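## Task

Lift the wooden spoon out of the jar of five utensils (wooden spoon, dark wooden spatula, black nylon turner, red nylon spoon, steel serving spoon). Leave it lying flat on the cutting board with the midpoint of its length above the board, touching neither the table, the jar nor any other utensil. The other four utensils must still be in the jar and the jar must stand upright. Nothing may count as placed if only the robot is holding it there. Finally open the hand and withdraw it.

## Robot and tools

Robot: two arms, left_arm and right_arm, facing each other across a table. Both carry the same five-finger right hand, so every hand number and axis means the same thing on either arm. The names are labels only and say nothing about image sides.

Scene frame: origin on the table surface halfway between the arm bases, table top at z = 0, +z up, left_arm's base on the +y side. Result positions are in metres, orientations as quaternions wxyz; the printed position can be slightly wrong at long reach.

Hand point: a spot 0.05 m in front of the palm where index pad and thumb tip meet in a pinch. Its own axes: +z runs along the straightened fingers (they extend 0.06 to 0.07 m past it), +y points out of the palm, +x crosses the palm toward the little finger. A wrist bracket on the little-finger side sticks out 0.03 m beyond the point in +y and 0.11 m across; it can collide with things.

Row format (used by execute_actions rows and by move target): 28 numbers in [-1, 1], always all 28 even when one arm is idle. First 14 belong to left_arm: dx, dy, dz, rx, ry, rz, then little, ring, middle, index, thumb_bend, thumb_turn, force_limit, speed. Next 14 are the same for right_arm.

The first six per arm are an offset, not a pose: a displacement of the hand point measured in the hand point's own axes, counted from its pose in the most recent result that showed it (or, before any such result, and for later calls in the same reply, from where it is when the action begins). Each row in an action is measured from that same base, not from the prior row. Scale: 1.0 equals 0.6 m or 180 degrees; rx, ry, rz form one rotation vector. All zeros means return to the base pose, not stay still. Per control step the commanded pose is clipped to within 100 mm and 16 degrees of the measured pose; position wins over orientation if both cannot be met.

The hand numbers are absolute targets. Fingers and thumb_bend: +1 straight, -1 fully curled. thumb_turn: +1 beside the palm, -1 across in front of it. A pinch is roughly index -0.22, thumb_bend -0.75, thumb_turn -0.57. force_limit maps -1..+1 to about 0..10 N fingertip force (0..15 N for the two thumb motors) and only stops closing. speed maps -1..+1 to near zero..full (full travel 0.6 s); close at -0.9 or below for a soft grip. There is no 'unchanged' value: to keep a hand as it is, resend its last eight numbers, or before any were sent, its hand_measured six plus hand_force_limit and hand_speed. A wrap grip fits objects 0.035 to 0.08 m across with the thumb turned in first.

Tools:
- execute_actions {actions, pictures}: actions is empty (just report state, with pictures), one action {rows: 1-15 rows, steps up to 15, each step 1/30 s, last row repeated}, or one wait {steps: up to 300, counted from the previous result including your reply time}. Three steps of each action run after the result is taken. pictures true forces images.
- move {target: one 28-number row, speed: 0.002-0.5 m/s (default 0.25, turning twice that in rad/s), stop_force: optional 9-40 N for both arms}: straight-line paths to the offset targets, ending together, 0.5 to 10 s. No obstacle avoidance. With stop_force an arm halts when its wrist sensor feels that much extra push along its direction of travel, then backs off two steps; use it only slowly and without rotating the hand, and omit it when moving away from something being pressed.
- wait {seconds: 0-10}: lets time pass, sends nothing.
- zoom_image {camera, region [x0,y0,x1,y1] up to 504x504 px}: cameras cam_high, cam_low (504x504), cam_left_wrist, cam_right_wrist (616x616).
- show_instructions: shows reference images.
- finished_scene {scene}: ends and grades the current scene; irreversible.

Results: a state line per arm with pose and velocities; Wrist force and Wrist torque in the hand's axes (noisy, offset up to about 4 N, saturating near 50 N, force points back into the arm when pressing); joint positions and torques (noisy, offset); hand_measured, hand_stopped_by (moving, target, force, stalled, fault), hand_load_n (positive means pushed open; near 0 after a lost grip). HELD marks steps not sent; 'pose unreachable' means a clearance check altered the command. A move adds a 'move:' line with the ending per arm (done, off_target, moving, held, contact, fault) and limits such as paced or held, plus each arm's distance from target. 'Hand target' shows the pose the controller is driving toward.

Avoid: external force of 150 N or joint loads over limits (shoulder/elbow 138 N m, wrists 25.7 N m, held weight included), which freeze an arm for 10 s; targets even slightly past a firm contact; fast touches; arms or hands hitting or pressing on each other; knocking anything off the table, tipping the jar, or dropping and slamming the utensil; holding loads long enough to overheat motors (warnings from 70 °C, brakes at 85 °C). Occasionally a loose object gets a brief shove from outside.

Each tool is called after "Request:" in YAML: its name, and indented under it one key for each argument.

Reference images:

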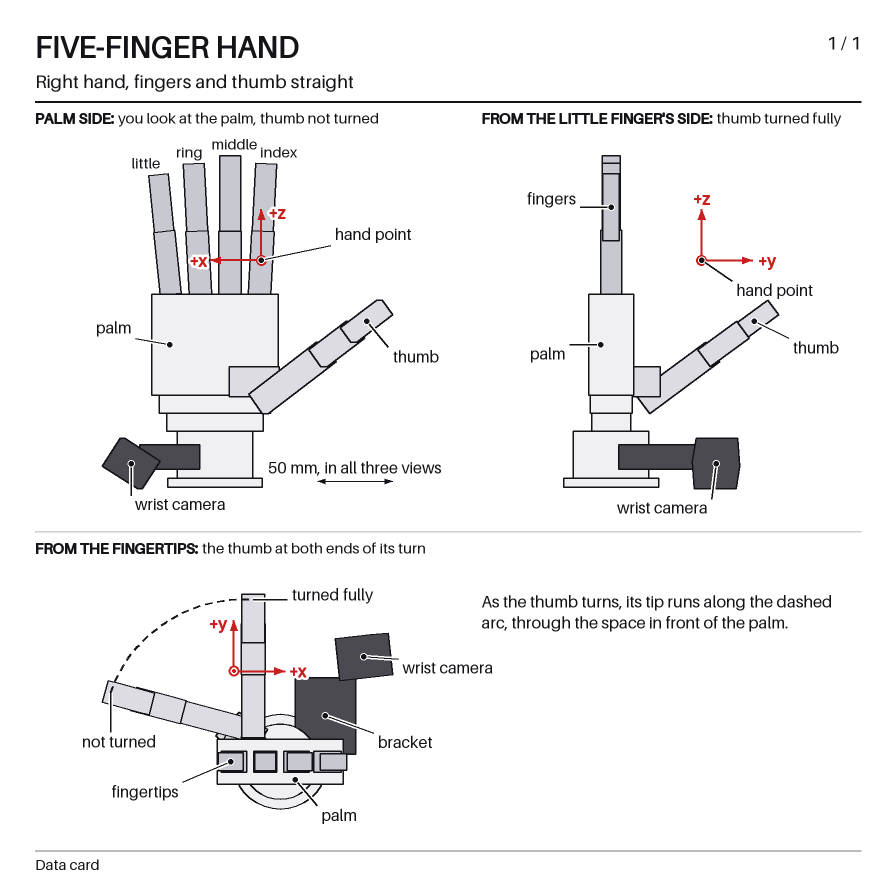

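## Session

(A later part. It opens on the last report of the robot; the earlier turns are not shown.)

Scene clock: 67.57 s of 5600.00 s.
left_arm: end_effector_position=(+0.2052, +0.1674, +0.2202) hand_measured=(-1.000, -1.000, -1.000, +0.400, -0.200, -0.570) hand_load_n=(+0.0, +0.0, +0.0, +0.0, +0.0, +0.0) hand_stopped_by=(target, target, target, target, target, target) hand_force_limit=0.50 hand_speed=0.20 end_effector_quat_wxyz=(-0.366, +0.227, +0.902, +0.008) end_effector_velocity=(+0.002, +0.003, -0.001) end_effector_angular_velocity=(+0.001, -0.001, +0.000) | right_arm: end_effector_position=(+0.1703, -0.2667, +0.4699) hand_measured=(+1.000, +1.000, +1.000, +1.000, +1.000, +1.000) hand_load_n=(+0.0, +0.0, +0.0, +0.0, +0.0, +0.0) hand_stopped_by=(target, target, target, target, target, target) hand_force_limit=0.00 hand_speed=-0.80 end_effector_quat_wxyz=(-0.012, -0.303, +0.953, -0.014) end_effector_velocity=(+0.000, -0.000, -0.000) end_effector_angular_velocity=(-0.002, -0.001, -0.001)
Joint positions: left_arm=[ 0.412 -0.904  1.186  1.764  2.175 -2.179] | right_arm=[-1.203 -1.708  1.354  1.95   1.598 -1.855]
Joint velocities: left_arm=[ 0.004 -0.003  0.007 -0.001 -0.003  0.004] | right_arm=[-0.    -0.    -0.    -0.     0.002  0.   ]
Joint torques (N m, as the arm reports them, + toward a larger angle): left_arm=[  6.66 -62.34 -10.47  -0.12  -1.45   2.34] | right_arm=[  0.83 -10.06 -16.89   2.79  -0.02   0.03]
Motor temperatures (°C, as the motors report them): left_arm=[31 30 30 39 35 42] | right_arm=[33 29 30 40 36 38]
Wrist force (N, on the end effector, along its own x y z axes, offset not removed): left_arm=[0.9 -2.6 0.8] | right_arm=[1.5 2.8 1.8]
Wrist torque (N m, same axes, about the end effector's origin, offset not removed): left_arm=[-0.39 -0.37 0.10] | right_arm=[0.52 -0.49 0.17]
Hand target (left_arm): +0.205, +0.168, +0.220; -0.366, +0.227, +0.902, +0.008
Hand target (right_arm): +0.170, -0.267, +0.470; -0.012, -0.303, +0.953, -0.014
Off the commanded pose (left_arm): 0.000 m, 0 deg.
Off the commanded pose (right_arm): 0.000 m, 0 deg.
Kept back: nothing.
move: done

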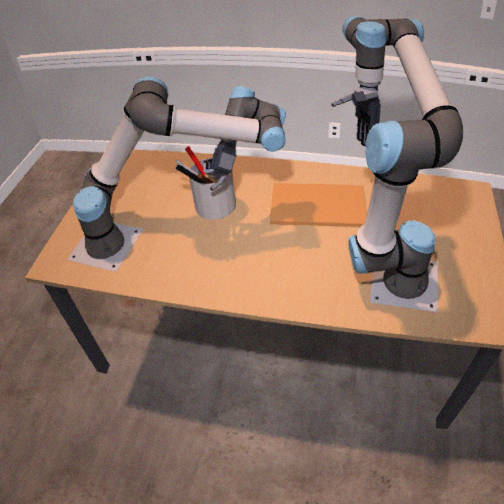

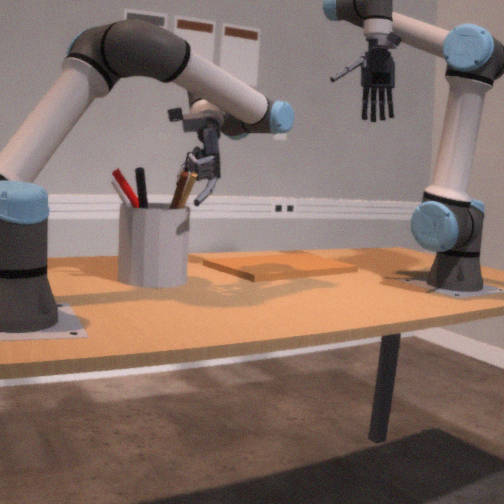

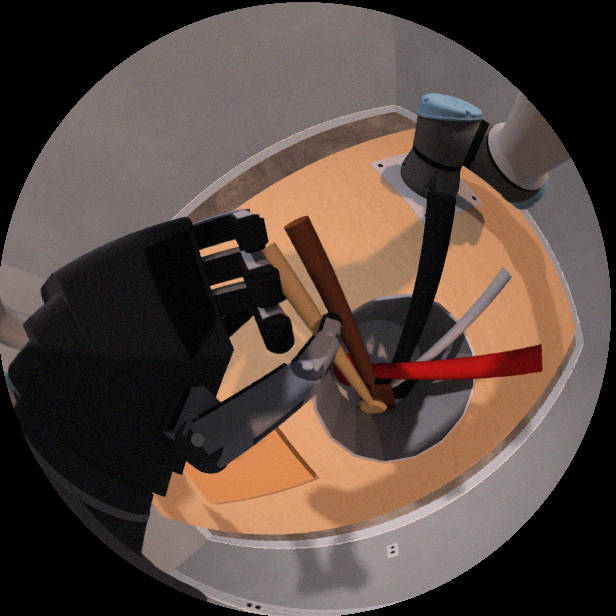

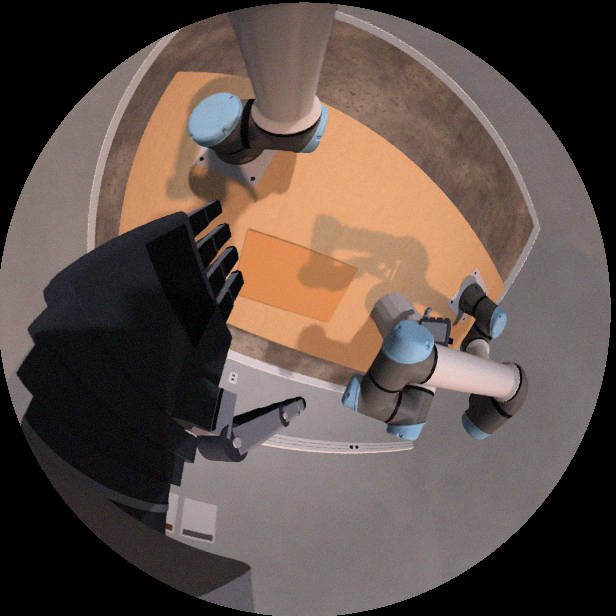

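Request:
move:
  target: [0,-0.006,0.015,0,0,0,-1,-1,-1,-0.45,-0.9,-0.57,0.5,-0.6, 0,0,0,0,0,0,1,1,1,1,1,1,0,-0.8]
  speed: 0.01

Request:
zoom_image:
  camera: "cam_low"
  region: [100, 80, 260, 240]

Request:
zoom_image:
  camera: "cam_left_wrist"
  region: [220, 200, 420, 400]

Scene clock: 69.23 s of 5600.00 s.
left_arm: end_effector_position=(+0.1980, +0.1658, +0.2144) hand_measured=(-1.000, -1.000, -1.000, -0.082, -0.558, -0.570) hand_load_n=(+0.0, +0.0, +0.0, +12.0, +12.0, -0.5) hand_stopped_by=(target, target, target, force, force, target) hand_force_limit=0.50 hand_speed=-0.60 end_effector_quat_wxyz=(-0.366, +0.227, +0.902, +0.008) end_effector_velocity=(-0.002, +0.000, -0.001) end_effector_angular_velocity=(-0.001, -0.001, +0.002) | right_arm: end_effector_position=(+0.1703, -0.2667, +0.4699) hand_measured=(+1.000, +1.000, +1.000, +1.000, +1.000, +1.000) hand_load_n=(+0.0, +0.0, +0.0, +0.0, +0.0, +0.0) hand_stopped_by=(target, target, target, target, target, target) hand_force_limit=0.00 hand_speed=-0.80 end_effector_quat_wxyz=(-0.012, -0.303, +0.953, -0.014) end_effector_velocity=(-0.000, +0.000, +0.000) end_effector_angular_velocity=(+0.002, +0.000, +0.000)
Joint positions: left_arm=[ 0.399 -0.905  1.202  1.742  2.181 -2.193] | right_arm=[-1.203 -1.708  1.354  1.95   1.598 -1.855]
Joint velocities: left_arm=[-0.003 -0.003  0.005 -0.007  0.002 -0.005] | right_arm=[-0.    -0.    -0.    -0.    -0.002 -0.001]
Joint torques (N m, as the arm reports them, + toward a larger angle): left_arm=[ -8.55 -57.01  -9.25  -1.8    3.05  -2.08] | right_arm=[  0.71 -11.02 -18.34   2.82   0.15  -0.03]
Motor temperatures (°C, as the motors report them): left_arm=[31 30 30 39 35 42] | right_arm=[33 29 30 40 36 38]
Wrist force (N, on the end effector, along its own x y z axes, offset not removed): left_arm=[5.3 -0.7 -6.7] | right_arm=[1.1 2.4 2.8]
Wrist torque (N m, same axes, about the end effector's origin, offset not removed): left_arm=[-0.12 -0.25 0.05] | right_arm=[0.40 -0.47 0.09]
Hand target (left_arm): +0.198, +0.166, +0.214; -0.366, +0.227, +0.902, +0.008
Hand target (right_arm): +0.170, -0.267, +0.470; -0.012, -0.303, +0.953, -0.014
Off the commanded pose (left_arm): 0.000 m, 0 deg.
Off the commanded pose (right_arm): 0.000 m, 0 deg.
Kept back: nothing.
move: done

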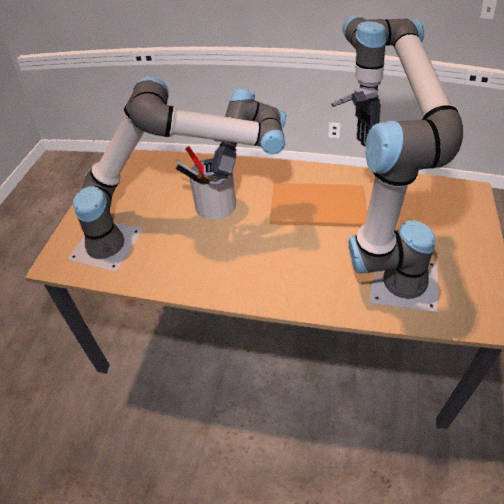

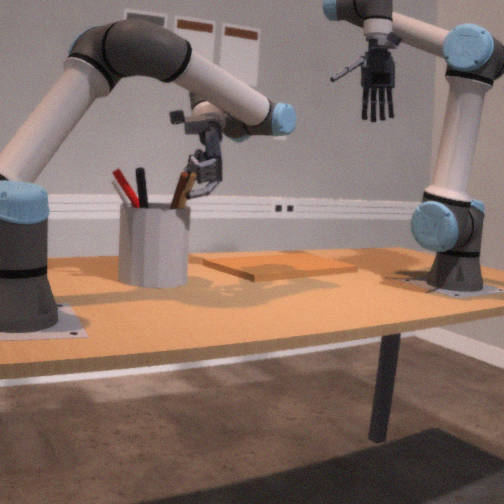

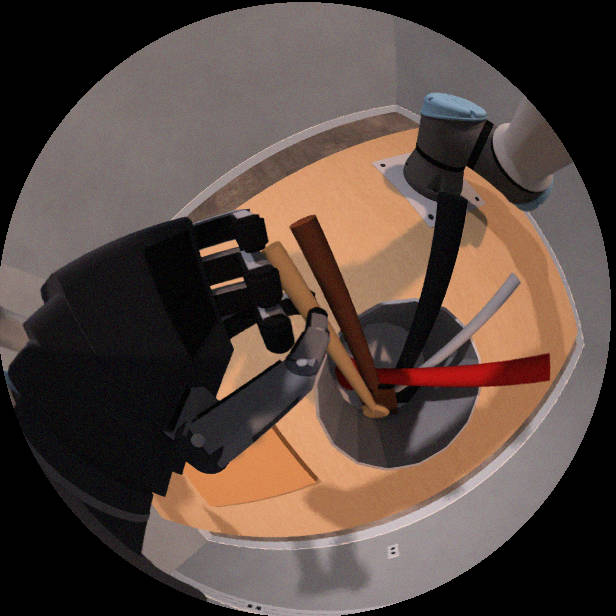

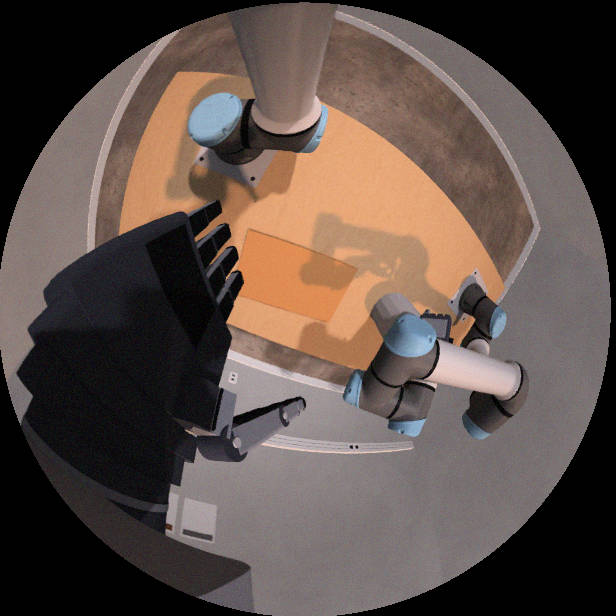

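Region (100, 80, 260, 240) of cam_low's 504x504 image, scaled by 3.150, with more detail than that image has.

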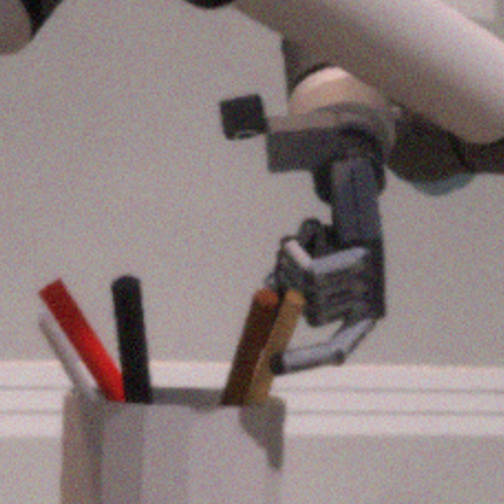

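Region (220, 200, 420, 400) of cam_left_wrist's 616x616 image, scaled by 2.520, with more detail than that image has.

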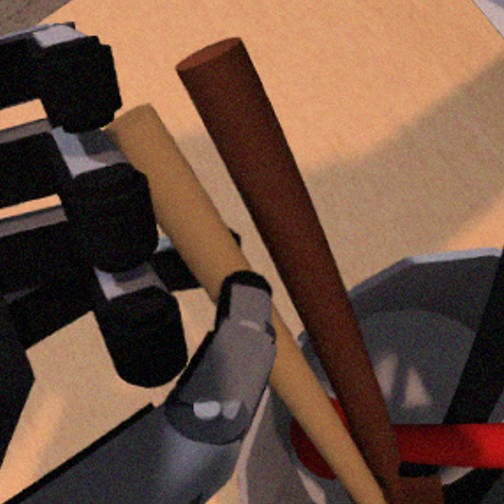

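Gripped. Lift.

Request:
move:
  target: [0.11,-0.026,-0.122,0,0,0,-1,-1,-1,-0.45,-0.9,-0.57,0.5,-0.6, 0,0,0,0,0,0,1,1,1,1,1,1,0,-0.8]
  speed: 0.04

Scene clock: 72.40 s of 5600.00 s.
left_arm: end_effector_position=(+0.1983, +0.1653, +0.3139) hand_measured=(-1.000, -1.000, -1.000, -0.082, -0.558, -0.570) hand_load_n=(+0.0, +0.0, +0.0, +14.5, +10.0, +2.0) hand_stopped_by=(target, target, target, force, force, target) hand_force_limit=0.50 hand_speed=-0.60 end_effector_quat_wxyz=(-0.366, +0.227, +0.902, +0.008) end_effector_velocity=(-0.000, +0.000, +0.004) end_effector_angular_velocity=(-0.001, -0.000, -0.001) | right_arm: end_effector_position=(+0.1703, -0.2667, +0.4699) hand_measured=(+1.000, +1.000, +1.000, +1.000, +1.000, +1.000) hand_load_n=(+0.0, +0.0, +0.0, +0.0, +0.0, +0.0) hand_stopped_by=(target, target, target, target, target, target) hand_force_limit=0.00 hand_speed=-0.80 end_effector_quat_wxyz=(-0.012, -0.303, +0.953, -0.014) end_effector_velocity=(-0.000, +0.000, +0.000) end_effector_angular_velocity=(-0.000, -0.000, +0.002)
Joint positions: left_arm=[ 0.399 -0.951  1.02   1.97   2.181 -2.193] | right_arm=[-1.203 -1.708  1.354  1.95   1.598 -1.855]
Joint velocities: left_arm=[-0.    -0.002 -0.007  0.008  0.     0.   ] | right_arm=[ 0.001 -0.    -0.     0.     0.    -0.001]
Joint torques (N m, as the arm reports them, + toward a larger angle): left_arm=[  7.39 -57.71 -27.5    5.14  -1.56   2.42] | right_arm=[  0.65 -10.24 -17.61   2.91   0.03   0.07]
Motor temperatures (°C, as the motors report them): left_arm=[31 30 30 39 35 42] | right_arm=[33 29 30 40 36 38]
Wrist force (N, on the end effector, along its own x y z axes, offset not removed): left_arm=[-0.4 -0.2 1.6] | right_arm=[-0.1 0.9 2.4]
Wrist torque (N m, same axes, about the end effector's origin, offset not removed): left_arm=[-0.04 -0.07 0.02] | right_arm=[0.17 -0.31 -0.08]
Hand target (left_arm): +0.198, +0.165, +0.314; -0.366, +0.227, +0.902, +0.008
Hand target (right_arm): +0.170, -0.267, +0.470; -0.012, -0.303, +0.953, -0.014
Off the commanded pose (left_arm): 0.000 m, 0 deg.
Off the commanded pose (right_arm): 0.000 m, 0 deg.
Kept back: nothing.
move: done

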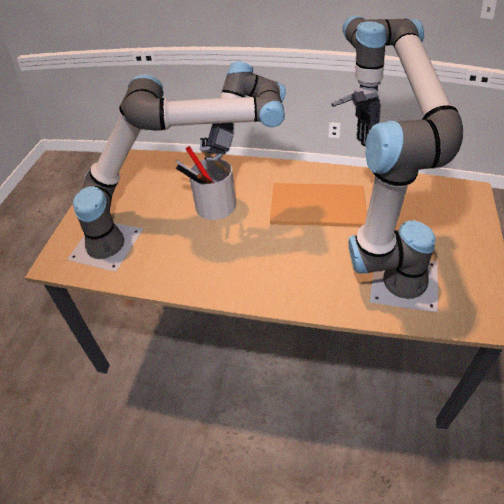

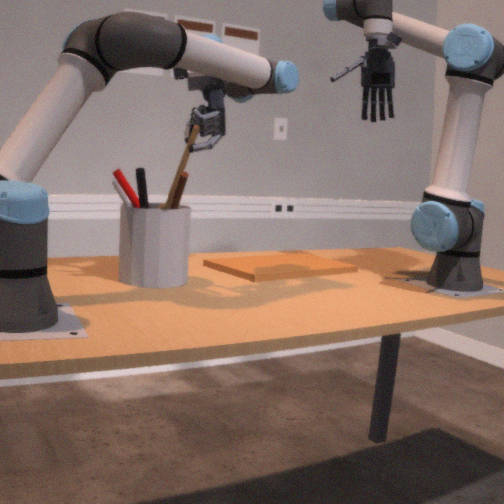

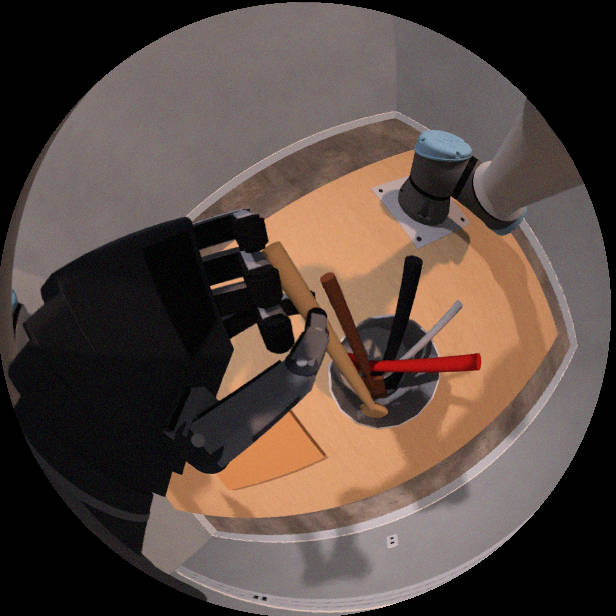

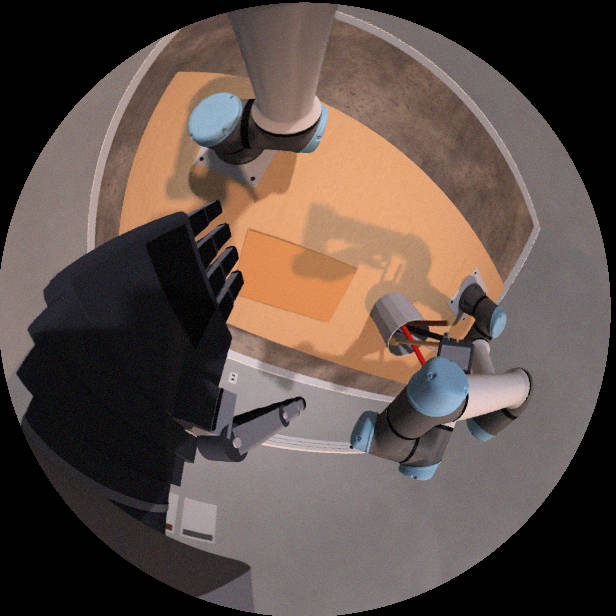

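Request:
move:
  target: [0.133,-0.031,-0.146,0,0,0,-1,-1,-1,-0.45,-0.9,-0.57,0.5,-0.6, 0,0,0,0,0,0,1,1,1,1,1,1,0,-0.8]
  speed: 0.08

Scene clock: 74.40 s of 5600.00 s.
left_arm: end_effector_position=(+0.1983, +0.1653, +0.3155) hand_measured=(-1.000, -1.000, -1.000, -0.082, -0.558, -0.570) hand_load_n=(+0.0, +0.0, +0.0, +14.5, +10.0, +2.0) hand_stopped_by=(target, target, target, force, force, target) hand_force_limit=0.50 hand_speed=-0.60 end_effector_quat_wxyz=(-0.366, +0.227, +0.902, +0.008) end_effector_velocity=(+0.001, +0.000, -0.000) end_effector_angular_velocity=(-0.003, -0.000, -0.000) | right_arm: end_effector_position=(+0.1703, -0.2667, +0.4699) hand_measured=(+1.000, +1.000, +1.000, +1.000, +1.000, +1.000) hand_load_n=(+0.0, +0.0, +0.0, +0.0, +0.0, +0.0) hand_stopped_by=(target, target, target, target, target, target) hand_force_limit=0.00 hand_speed=-0.80 end_effector_quat_wxyz=(-0.012, -0.303, +0.953, -0.014) end_effector_velocity=(+0.000, -0.000, -0.000) end_effector_angular_velocity=(-0.000, +0.001, -0.000)
Joint positions: left_arm=[ 0.399 -0.951  1.016  1.974  2.181 -2.193] | right_arm=[-1.203 -1.708  1.354  1.95   1.598 -1.855]
Joint velocities: left_arm=[ 0.001 -0.001  0.    -0.001 -0.     0.002] | right_arm=[-0.001  0.001  0.     0.     0.    -0.001]
Joint torques (N m, as the arm reports them, + toward a larger angle): left_arm=[  0.39 -32.68 -12.23  -0.3   -1.18   2.39] | right_arm=[  0.1  -10.16 -17.71   2.66   0.33   0.02]
Motor temperatures (°C, as the motors report them): left_arm=[31 30 30 39 35 42] | right_arm=[33 29 30 40 36 38]
Wrist force (N, on the end effector, along its own x y z axes, offset not removed): left_arm=[1.5 -2.0 0.6] | right_arm=[1.2 1.8 3.5]
Wrist torque (N m, same axes, about the end effector's origin, offset not removed): left_arm=[-0.22 -0.28 0.05] | right_arm=[0.17 -0.38 0.08]
Hand target (left_arm): +0.198, +0.165, +0.316; -0.366, +0.227, +0.902, +0.008
Hand target (right_arm): +0.170, -0.267, +0.470; -0.012, -0.303, +0.953, -0.014
Off the commanded pose (left_arm): 0.118 m, 0 deg; position clipped at the last step of the last action.
Off the commanded pose (right_arm): 0.000 m, 0 deg.
Kept back: nothing.
move: held (left_arm); limits=paced,held; held on 48 of 52 steps (left_arm), including the last (left_arm)
pose unreachable (left arm): on one or more control steps of this call this arm could not follow its commanded pose, so it was not sent that pose on those steps. On the call's last step it was still not sent that pose. It may still have moved: this result reports where it is.
cause: the commanded pose would bring two parts of the arm too close to each other (joints 4 (wrist 1) to 6 (wrist 3) lie between them).

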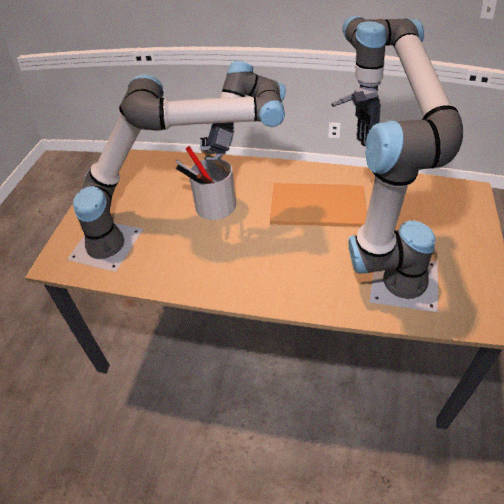

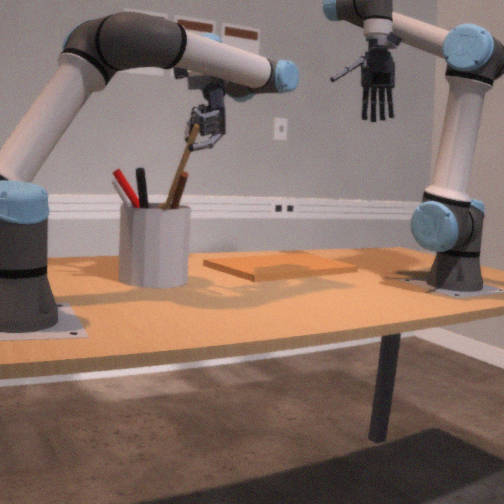

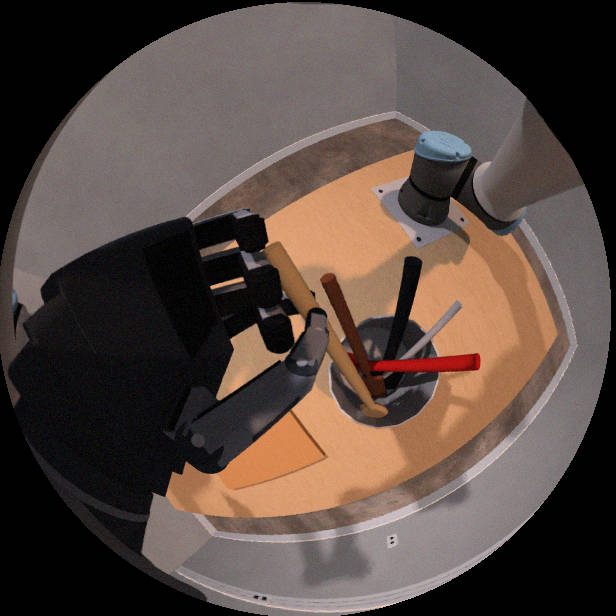

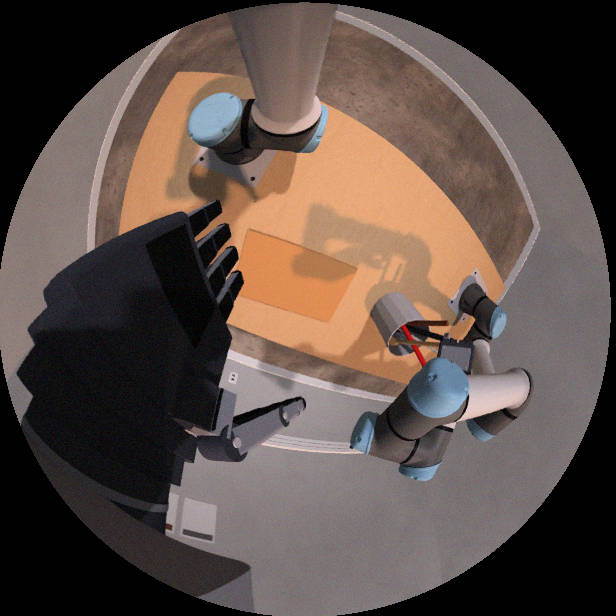

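Request:
move:
  target: [0.185,-0.065,-0.092,0,0,0,-1,-1,-1,-0.45,-0.9,-0.57,0.5,-0.6, 0,0,0,0,0,0,1,1,1,1,1,1,0,-0.8]
  speed: 0.08

Scene clock: 76.50 s of 5600.00 s.
left_arm: end_effector_position=(+0.1983, +0.1652, +0.3156) hand_measured=(-1.000, -1.000, -1.000, -0.082, -0.558, -0.570) hand_load_n=(+0.0, +0.0, +0.0, +14.5, +10.0, +2.0) hand_stopped_by=(target, target, target, force, force, target) hand_force_limit=0.50 hand_speed=-0.60 end_effector_quat_wxyz=(-0.366, +0.227, +0.902, +0.007) end_effector_velocity=(+0.001, +0.000, -0.000) end_effector_angular_velocity=(+0.002, +0.000, +0.002) | right_arm: end_effector_position=(+0.1703, -0.2667, +0.4699) hand_measured=(+1.000, +1.000, +1.000, +1.000, +1.000, +1.000) hand_load_n=(+0.0, +0.0, +0.0, +0.0, +0.0, +0.0) hand_stopped_by=(target, target, target, target, target, target) hand_force_limit=0.00 hand_speed=-0.80 end_effector_quat_wxyz=(-0.012, -0.303, +0.953, -0.014) end_effector_velocity=(+0.000, -0.000, -0.000) end_effector_angular_velocity=(-0.000, +0.000, -0.001)
Joint positions: left_arm=[ 0.399 -0.951  1.016  1.974  2.181 -2.193] | right_arm=[-1.203 -1.708  1.354  1.95   1.598 -1.855]
Joint velocities: left_arm=[ 0.002  0.001  0.     0.    -0.    -0.001] | right_arm=[ 0.     0.    -0.    -0.     0.     0.001]
Joint torques (N m, as the arm reports them, + toward a larger angle): left_arm=[ -3.05 -43.98 -15.52   1.62  -0.51   0.57] | right_arm=[  0.4  -11.11 -18.1    2.79   0.12  -0.01]
Motor temperatures (°C, as the motors report them): left_arm=[31 30 30 39 35 42] | right_arm=[33 29 30 40 36 38]
Wrist force (N, on the end effector, along its own x y z axes, offset not removed): left_arm=[-0.2 -0.4 2.0] | right_arm=[1.8 2.9 3.0]
Wrist torque (N m, same axes, about the end effector's origin, offset not removed): left_arm=[-0.11 -0.07 -0.06] | right_arm=[0.48 -0.55 0.08]
Hand target (left_arm): +0.198, +0.165, +0.316; -0.366, +0.227, +0.902, +0.007
Hand target (right_arm): +0.170, -0.267, +0.470; -0.012, -0.303, +0.953, -0.014
Off the commanded pose (left_arm): 0.130 m, 0 deg; position clipped at the last step of the last action.
Off the commanded pose (right_arm): 0.000 m, 0 deg.
Kept back: nothing.
move: held (left_arm); limits=paced,held; held on 52 of 56 steps (left_arm), including the last (left_arm)
pose unreachable (left arm): on one or more control steps of this call this arm could not follow its commanded pose, so it was not sent that pose on those steps. On the call's last step it was still not sent that pose. It may still have moved: this result reports where it is.
cause: the commanded pose would bring two parts of the arm too close to each other (joints 4 (wrist 1) to 6 (wrist 3) lie between them).

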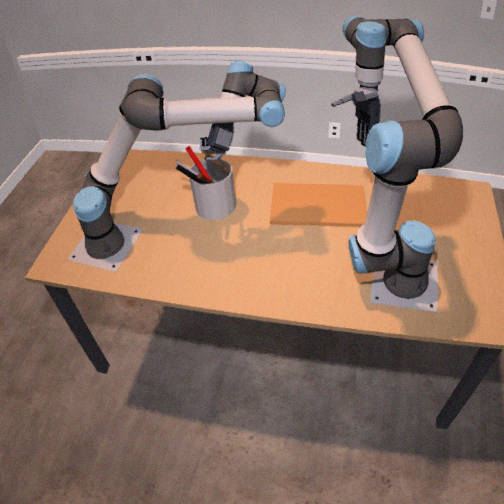

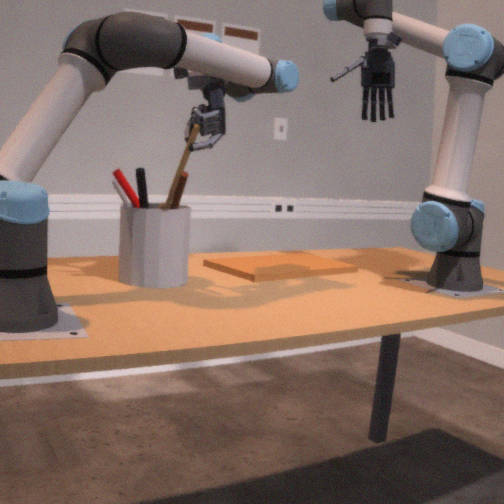

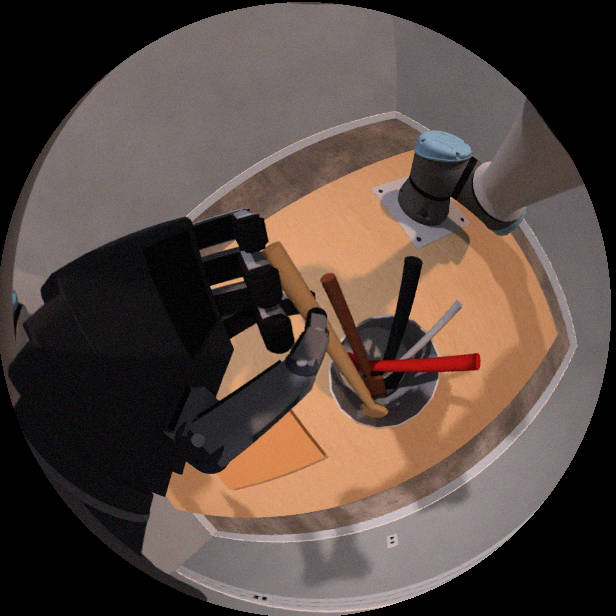

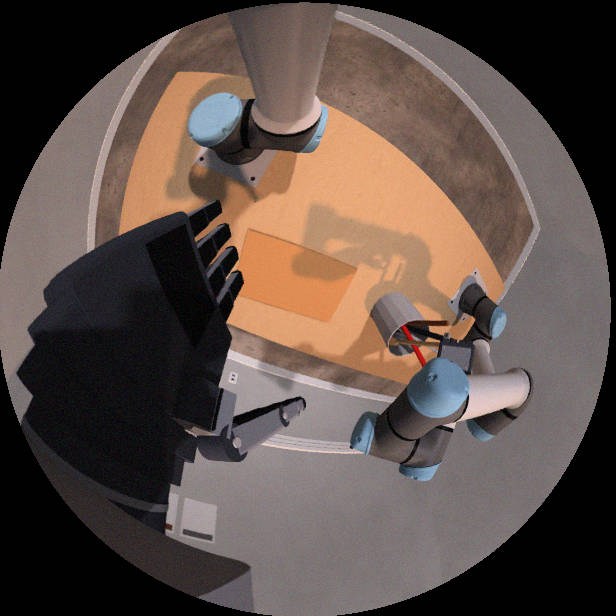

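Request:
move:
  target: [0.133,-0.031,-0.146,-0.02,-0.09,0,-1,-1,-1,-0.45,-0.9,-0.57,0.5,-0.6, 0,0,0,0,0,0,1,1,1,1,1,1,0,-0.8]
  speed: 0.06

Scene clock: 79.63 s of 5600.00 s.
left_arm: end_effector_position=(+0.1982, +0.1650, +0.4353) hand_measured=(-1.000, -1.000, -1.000, -0.082, -0.560, -0.570) hand_load_n=(+0.0, +0.0, +0.0, +15.0, +8.5, +0.5) hand_stopped_by=(target, target, target, force, force, target) hand_force_limit=0.50 hand_speed=-0.60 end_effector_quat_wxyz=(-0.229, +0.237, +0.944, +0.004) end_effector_velocity=(+0.001, +0.000, +0.003) end_effector_angular_velocity=(+0.000, -0.006, +0.002) | right_arm: end_effector_position=(+0.1703, -0.2667, +0.4699) hand_measured=(+1.000, +1.000, +1.000, +1.000, +1.000, +1.000) hand_load_n=(+0.0, +0.0, +0.0, +0.0, +0.0, +0.0) hand_stopped_by=(target, target, target, target, target, target) hand_force_limit=0.00 hand_speed=-0.80 end_effector_quat_wxyz=(-0.012, -0.303, +0.953, -0.014) end_effector_velocity=(+0.000, -0.000, -0.000) end_effector_angular_velocity=(-0.000, +0.000, -0.001)
Joint positions: left_arm=[ 0.29  -0.994  0.632  2.149  1.982 -2.408] | right_arm=[-1.203 -1.708  1.354  1.95   1.598 -1.855]
Joint velocities: left_arm=[-0.001  0.003 -0.015  0.009 -0.005 -0.005] | right_arm=[-0.  0. -0.  0.  0.  0.]
Joint torques (N m, as the arm reports them, + toward a larger angle): left_arm=[ -8.72 -30.49 -26.22   5.    -1.74  -2.49] | right_arm=[ -0.49  -9.86 -17.42   2.79   0.2   -0.07]
Motor temperatures (°C, as the motors report them): left_arm=[31 30 30 39 35 42] | right_arm=[33 29 30 40 36 38]
Wrist force (N, on the end effector, along its own x y z axes, offset not removed): left_arm=[-0.1 -0.6 1.6] | right_arm=[2.6 2.2 2.0]
Wrist torque (N m, same axes, about the end effector's origin, offset not removed): left_arm=[-0.12 -0.23 0.13] | right_arm=[0.28 -0.70 0.18]
Hand target (left_arm): +0.198, +0.165, +0.436; -0.228, +0.237, +0.944, +0.004
Hand target (right_arm): +0.170, -0.267, +0.470; -0.012, -0.303, +0.953, -0.014
Off the commanded pose (left_arm): 0.000 m, 0 deg.
Off the commanded pose (right_arm): 0.000 m, 0 deg.
Kept back: nothing.
move: done

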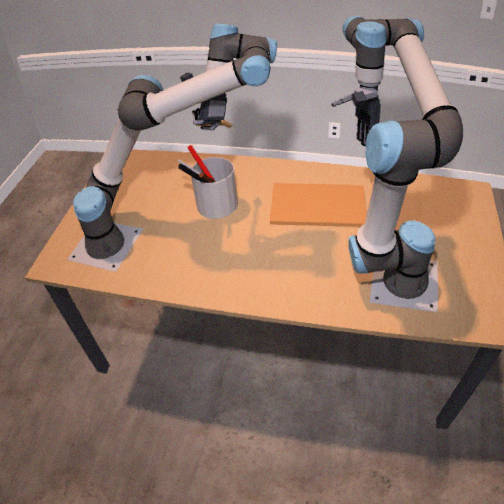

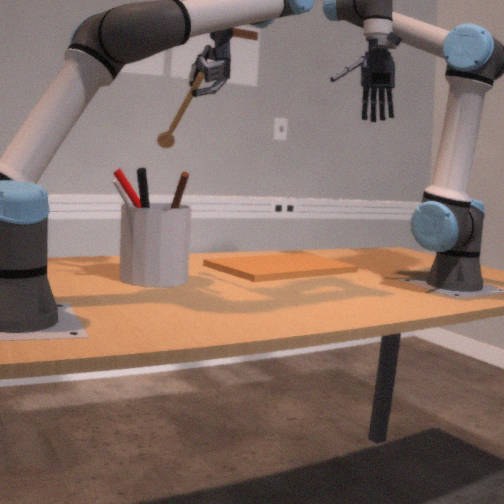

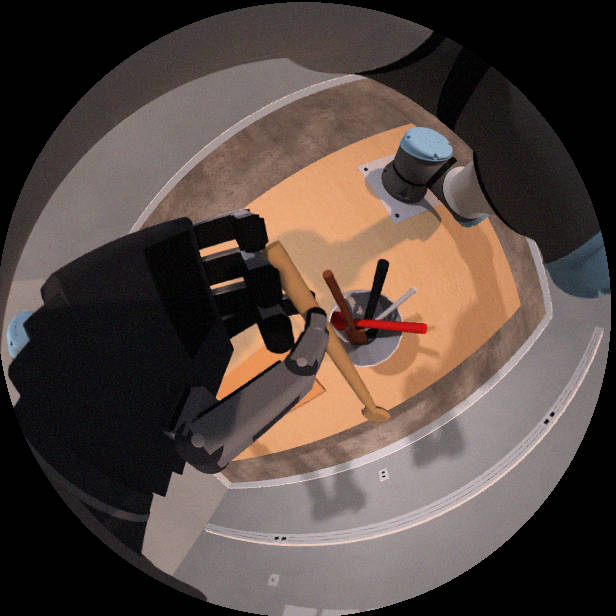

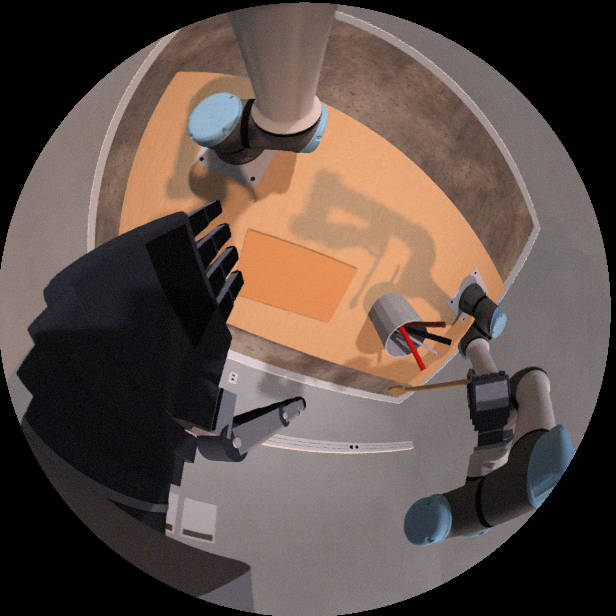

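Request:
move:
  target: [0,0,0,-0.03,-0.15,0,-1,-1,-1,-0.45,-0.9,-0.57,0.5,-0.6, 0,-0.25,-0.2,0,0,0,1,1,1,1,1,1,0,-0.8]
  speed: 0.1

Scene clock: 82.87 s of 5600.00 s.
left_arm: end_effector_position=(+0.1983, +0.1649, +0.4354) hand_measured=(-1.000, -1.000, -1.000, -0.082, -0.560, -0.570) hand_load_n=(+0.0, +0.0, +0.0, +15.0, +8.5, +0.5) hand_stopped_by=(target, target, target, force, force, target) hand_force_limit=0.50 hand_speed=-0.60 end_effector_quat_wxyz=(+0.009, +0.242, +0.970, -0.008) end_effector_velocity=(-0.000, +0.000, +0.001) end_effector_angular_velocity=(-0.005, -0.003, -0.000) | right_arm: end_effector_position=(+0.2586, -0.3850, +0.5922) hand_measured=(+1.000, +1.000, +1.000, +1.000, +1.000, +1.000) hand_load_n=(+0.0, +0.0, +0.0, +0.0, +0.0, +0.0) hand_stopped_by=(target, target, target, target, target, target) hand_force_limit=0.00 hand_speed=-0.80 end_effector_quat_wxyz=(-0.012, -0.303, +0.953, -0.014) end_effector_velocity=(+0.001, -0.001, +0.002) end_effector_angular_velocity=(+0.001, +0.000, +0.001)
Joint positions: left_arm=[ 0.047 -1.198  0.862  1.888  1.557 -2.7  ] | right_arm=[-1.781 -1.521  0.808  2.291  1.607 -2.433]
Joint velocities: left_arm=[-0.003 -0.004  0.003 -0.003 -0.003 -0.003] | right_arm=[-0.004  0.007 -0.014  0.007 -0.001 -0.005]
Joint torques (N m, as the arm reports them, + toward a larger angle): left_arm=[ -6.78 -49.04 -10.83  -0.32  -2.45  -2.33] | right_arm=[-14.98  -6.2  -22.85   4.91  -1.73  -1.99]
Motor temperatures (°C, as the motors report them): left_arm=[31 30 30 39 35 42] | right_arm=[33 29 30 40 36 38]
Wrist force (N, on the end effector, along its own x y z axes, offset not removed): left_arm=[0.5 -1.5 1.9] | right_arm=[0.2 3.4 1.8]
Wrist torque (N m, same axes, about the end effector's origin, offset not removed): left_arm=[-0.23 -0.32 0.10] | right_arm=[0.59 -0.24 -0.02]
Hand target (left_arm): +0.198, +0.165, +0.435; +0.009, +0.242, +0.970, -0.008
Hand target (right_arm): +0.259, -0.385, +0.592; -0.012, -0.303, +0.953, -0.014
Off the commanded pose (left_arm): 0.000 m, 0 deg.
Off the commanded pose (right_arm): 0.000 m, 0 deg.
Kept back: nothing.
move: done

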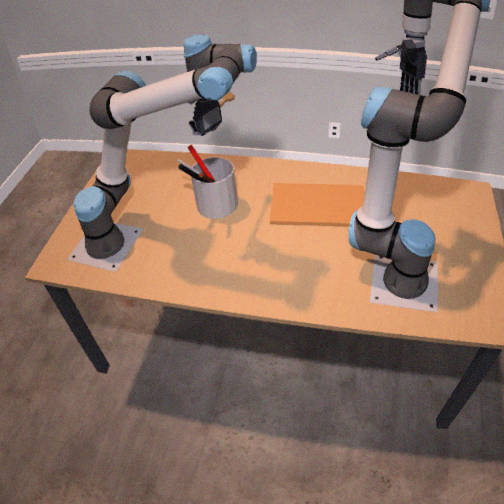

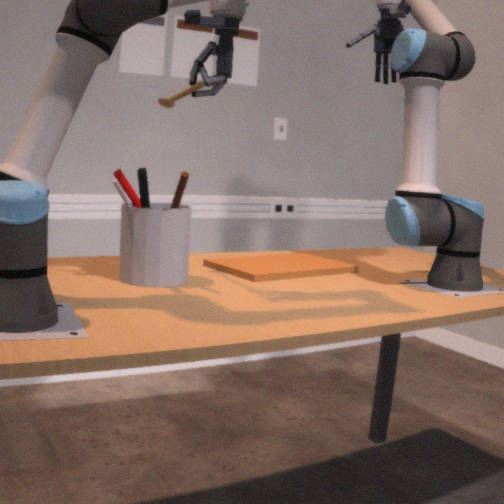

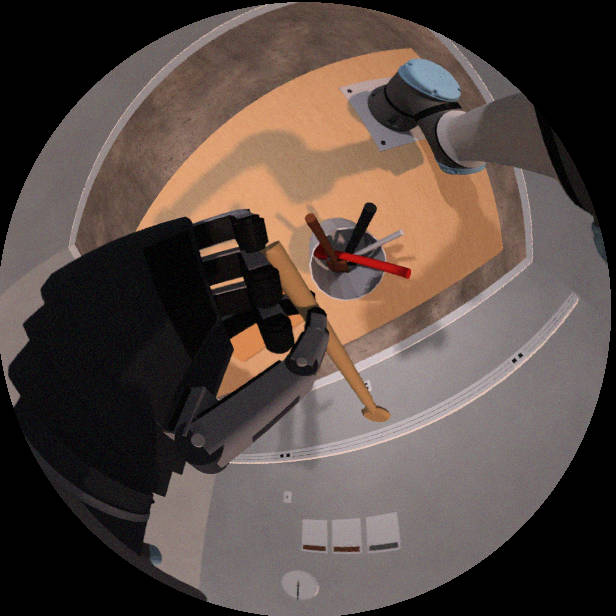

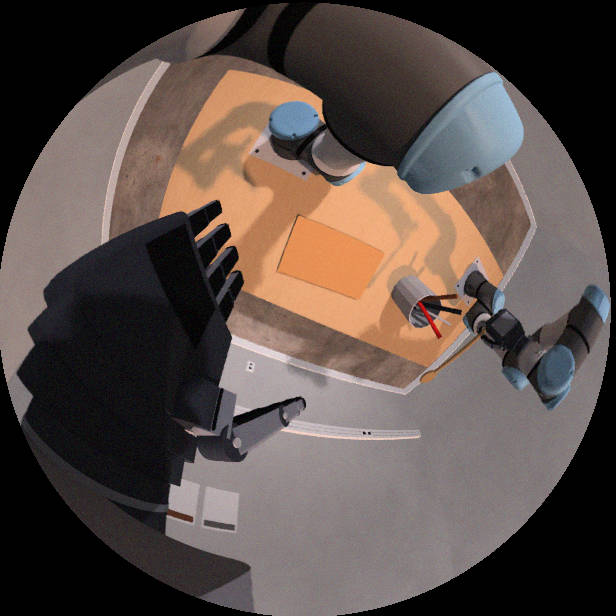

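Request:
move:
  target: [-0.13,-0.242,0.3,0,0,0.5,-1,-1,-1,-0.45,-0.9,-0.57,0.5,-0.6, 0,0,0,0,0,0,1,1,1,1,1,1,0,-0.8]
  speed: 0.12

Scene clock: 90.10 s of 5600.00 s.
left_arm: end_effector_position=(+0.2011, -0.0031, +0.2588) hand_measured=(-1.000, -1.000, -1.000, -0.082, -0.560, -0.570) hand_load_n=(+0.0, +0.0, +0.0, +15.0, +8.5, +0.5) hand_stopped_by=(target, target, target, force, force, target) hand_force_limit=0.50 hand_speed=-0.60 end_effector_quat_wxyz=(+0.012, +0.857, +0.516, +0.001) end_effector_velocity=(+0.001, -0.001, -0.002) end_effector_angular_velocity=(+0.000, +0.001, -0.011) | right_arm: end_effector_position=(+0.2586, -0.3850, +0.5922) hand_measured=(+1.000, +1.000, +1.000, +1.000, +1.000, +1.000) hand_load_n=(+0.0, +0.0, +0.0, +0.0, +0.0, +0.0) hand_stopped_by=(target, target, target, target, target, target) hand_force_limit=0.00 hand_speed=-0.80 end_effector_quat_wxyz=(-0.012, -0.303, +0.953, -0.014) end_effector_velocity=(-0.000, +0.000, +0.000) end_effector_angular_velocity=(-0.000, -0.000, +0.001)
Joint positions: left_arm=[ 0.093 -1.045  1.099  1.498  1.557 -1.085] | right_arm=[-1.781 -1.521  0.808  2.291  1.607 -2.433]
Joint velocities: left_arm=[ 0.003  0.004 -0.002 -0.002  0.002  0.014] | right_arm=[ 0.001 -0.    -0.    -0.     0.     0.   ]
Joint torques (N m, as the arm reports them, + toward a larger angle): left_arm=[  8.55 -27.52 -27.89  -0.44   2.36   2.56] | right_arm=[ 14.15 -23.74  -3.8    0.29   1.65   2.55]
Motor temperatures (°C, as the motors report them): left_arm=[31 30 30 39 35 42] | right_arm=[33 29 30 40 36 38]
Wrist force (N, on the end effector, along its own x y z axes, offset not removed): left_arm=[0.9 -1.9 1.0] | right_arm=[2.0 1.2 3.0]
Wrist torque (N m, same axes, about the end effector's origin, offset not removed): left_arm=[-0.25 -0.36 0.13] | right_arm=[0.17 -0.59 0.15]
Hand target (left_arm): +0.201, -0.003, +0.259; +0.012, +0.857, +0.515, +0.001
Hand target (right_arm): +0.259, -0.385, +0.592; -0.012, -0.303, +0.953, -0.014
Off the commanded pose (left_arm): 0.000 m, 0 deg.
Off the commanded pose (right_arm): 0.000 m, 0 deg.
Kept back: nothing.
move: done

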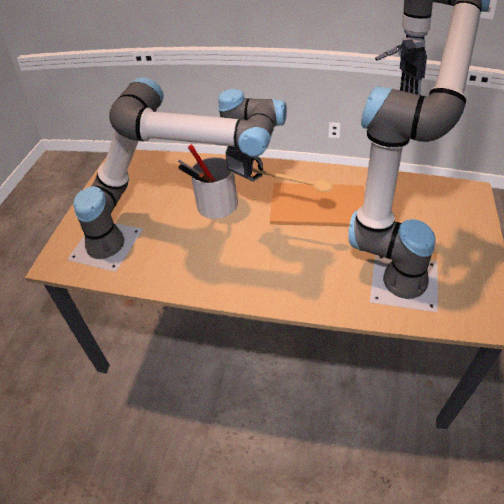

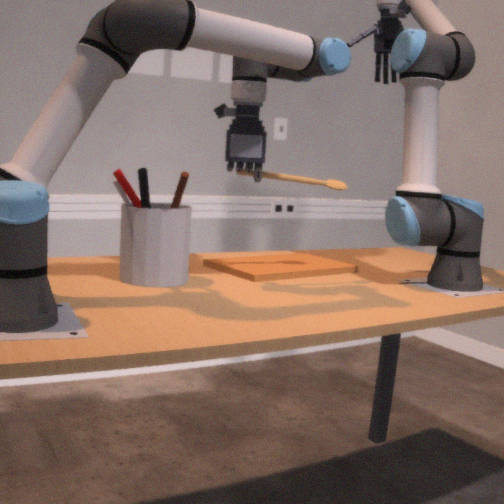

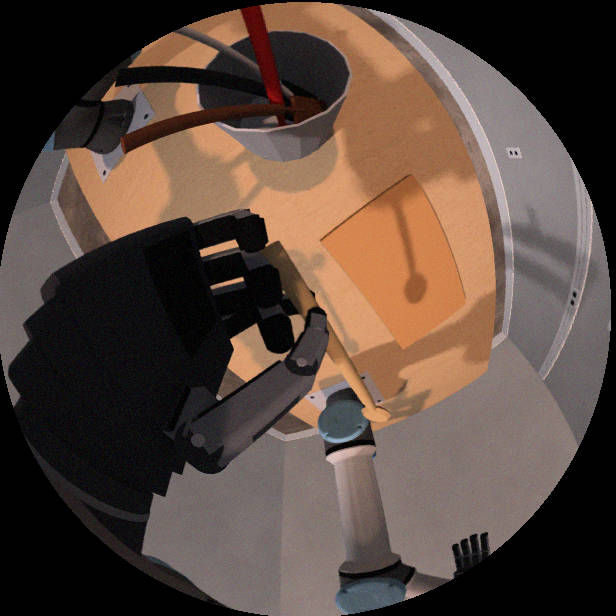

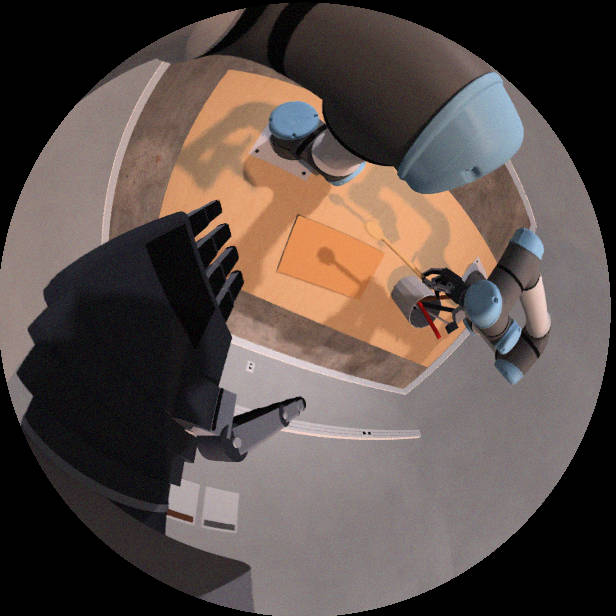

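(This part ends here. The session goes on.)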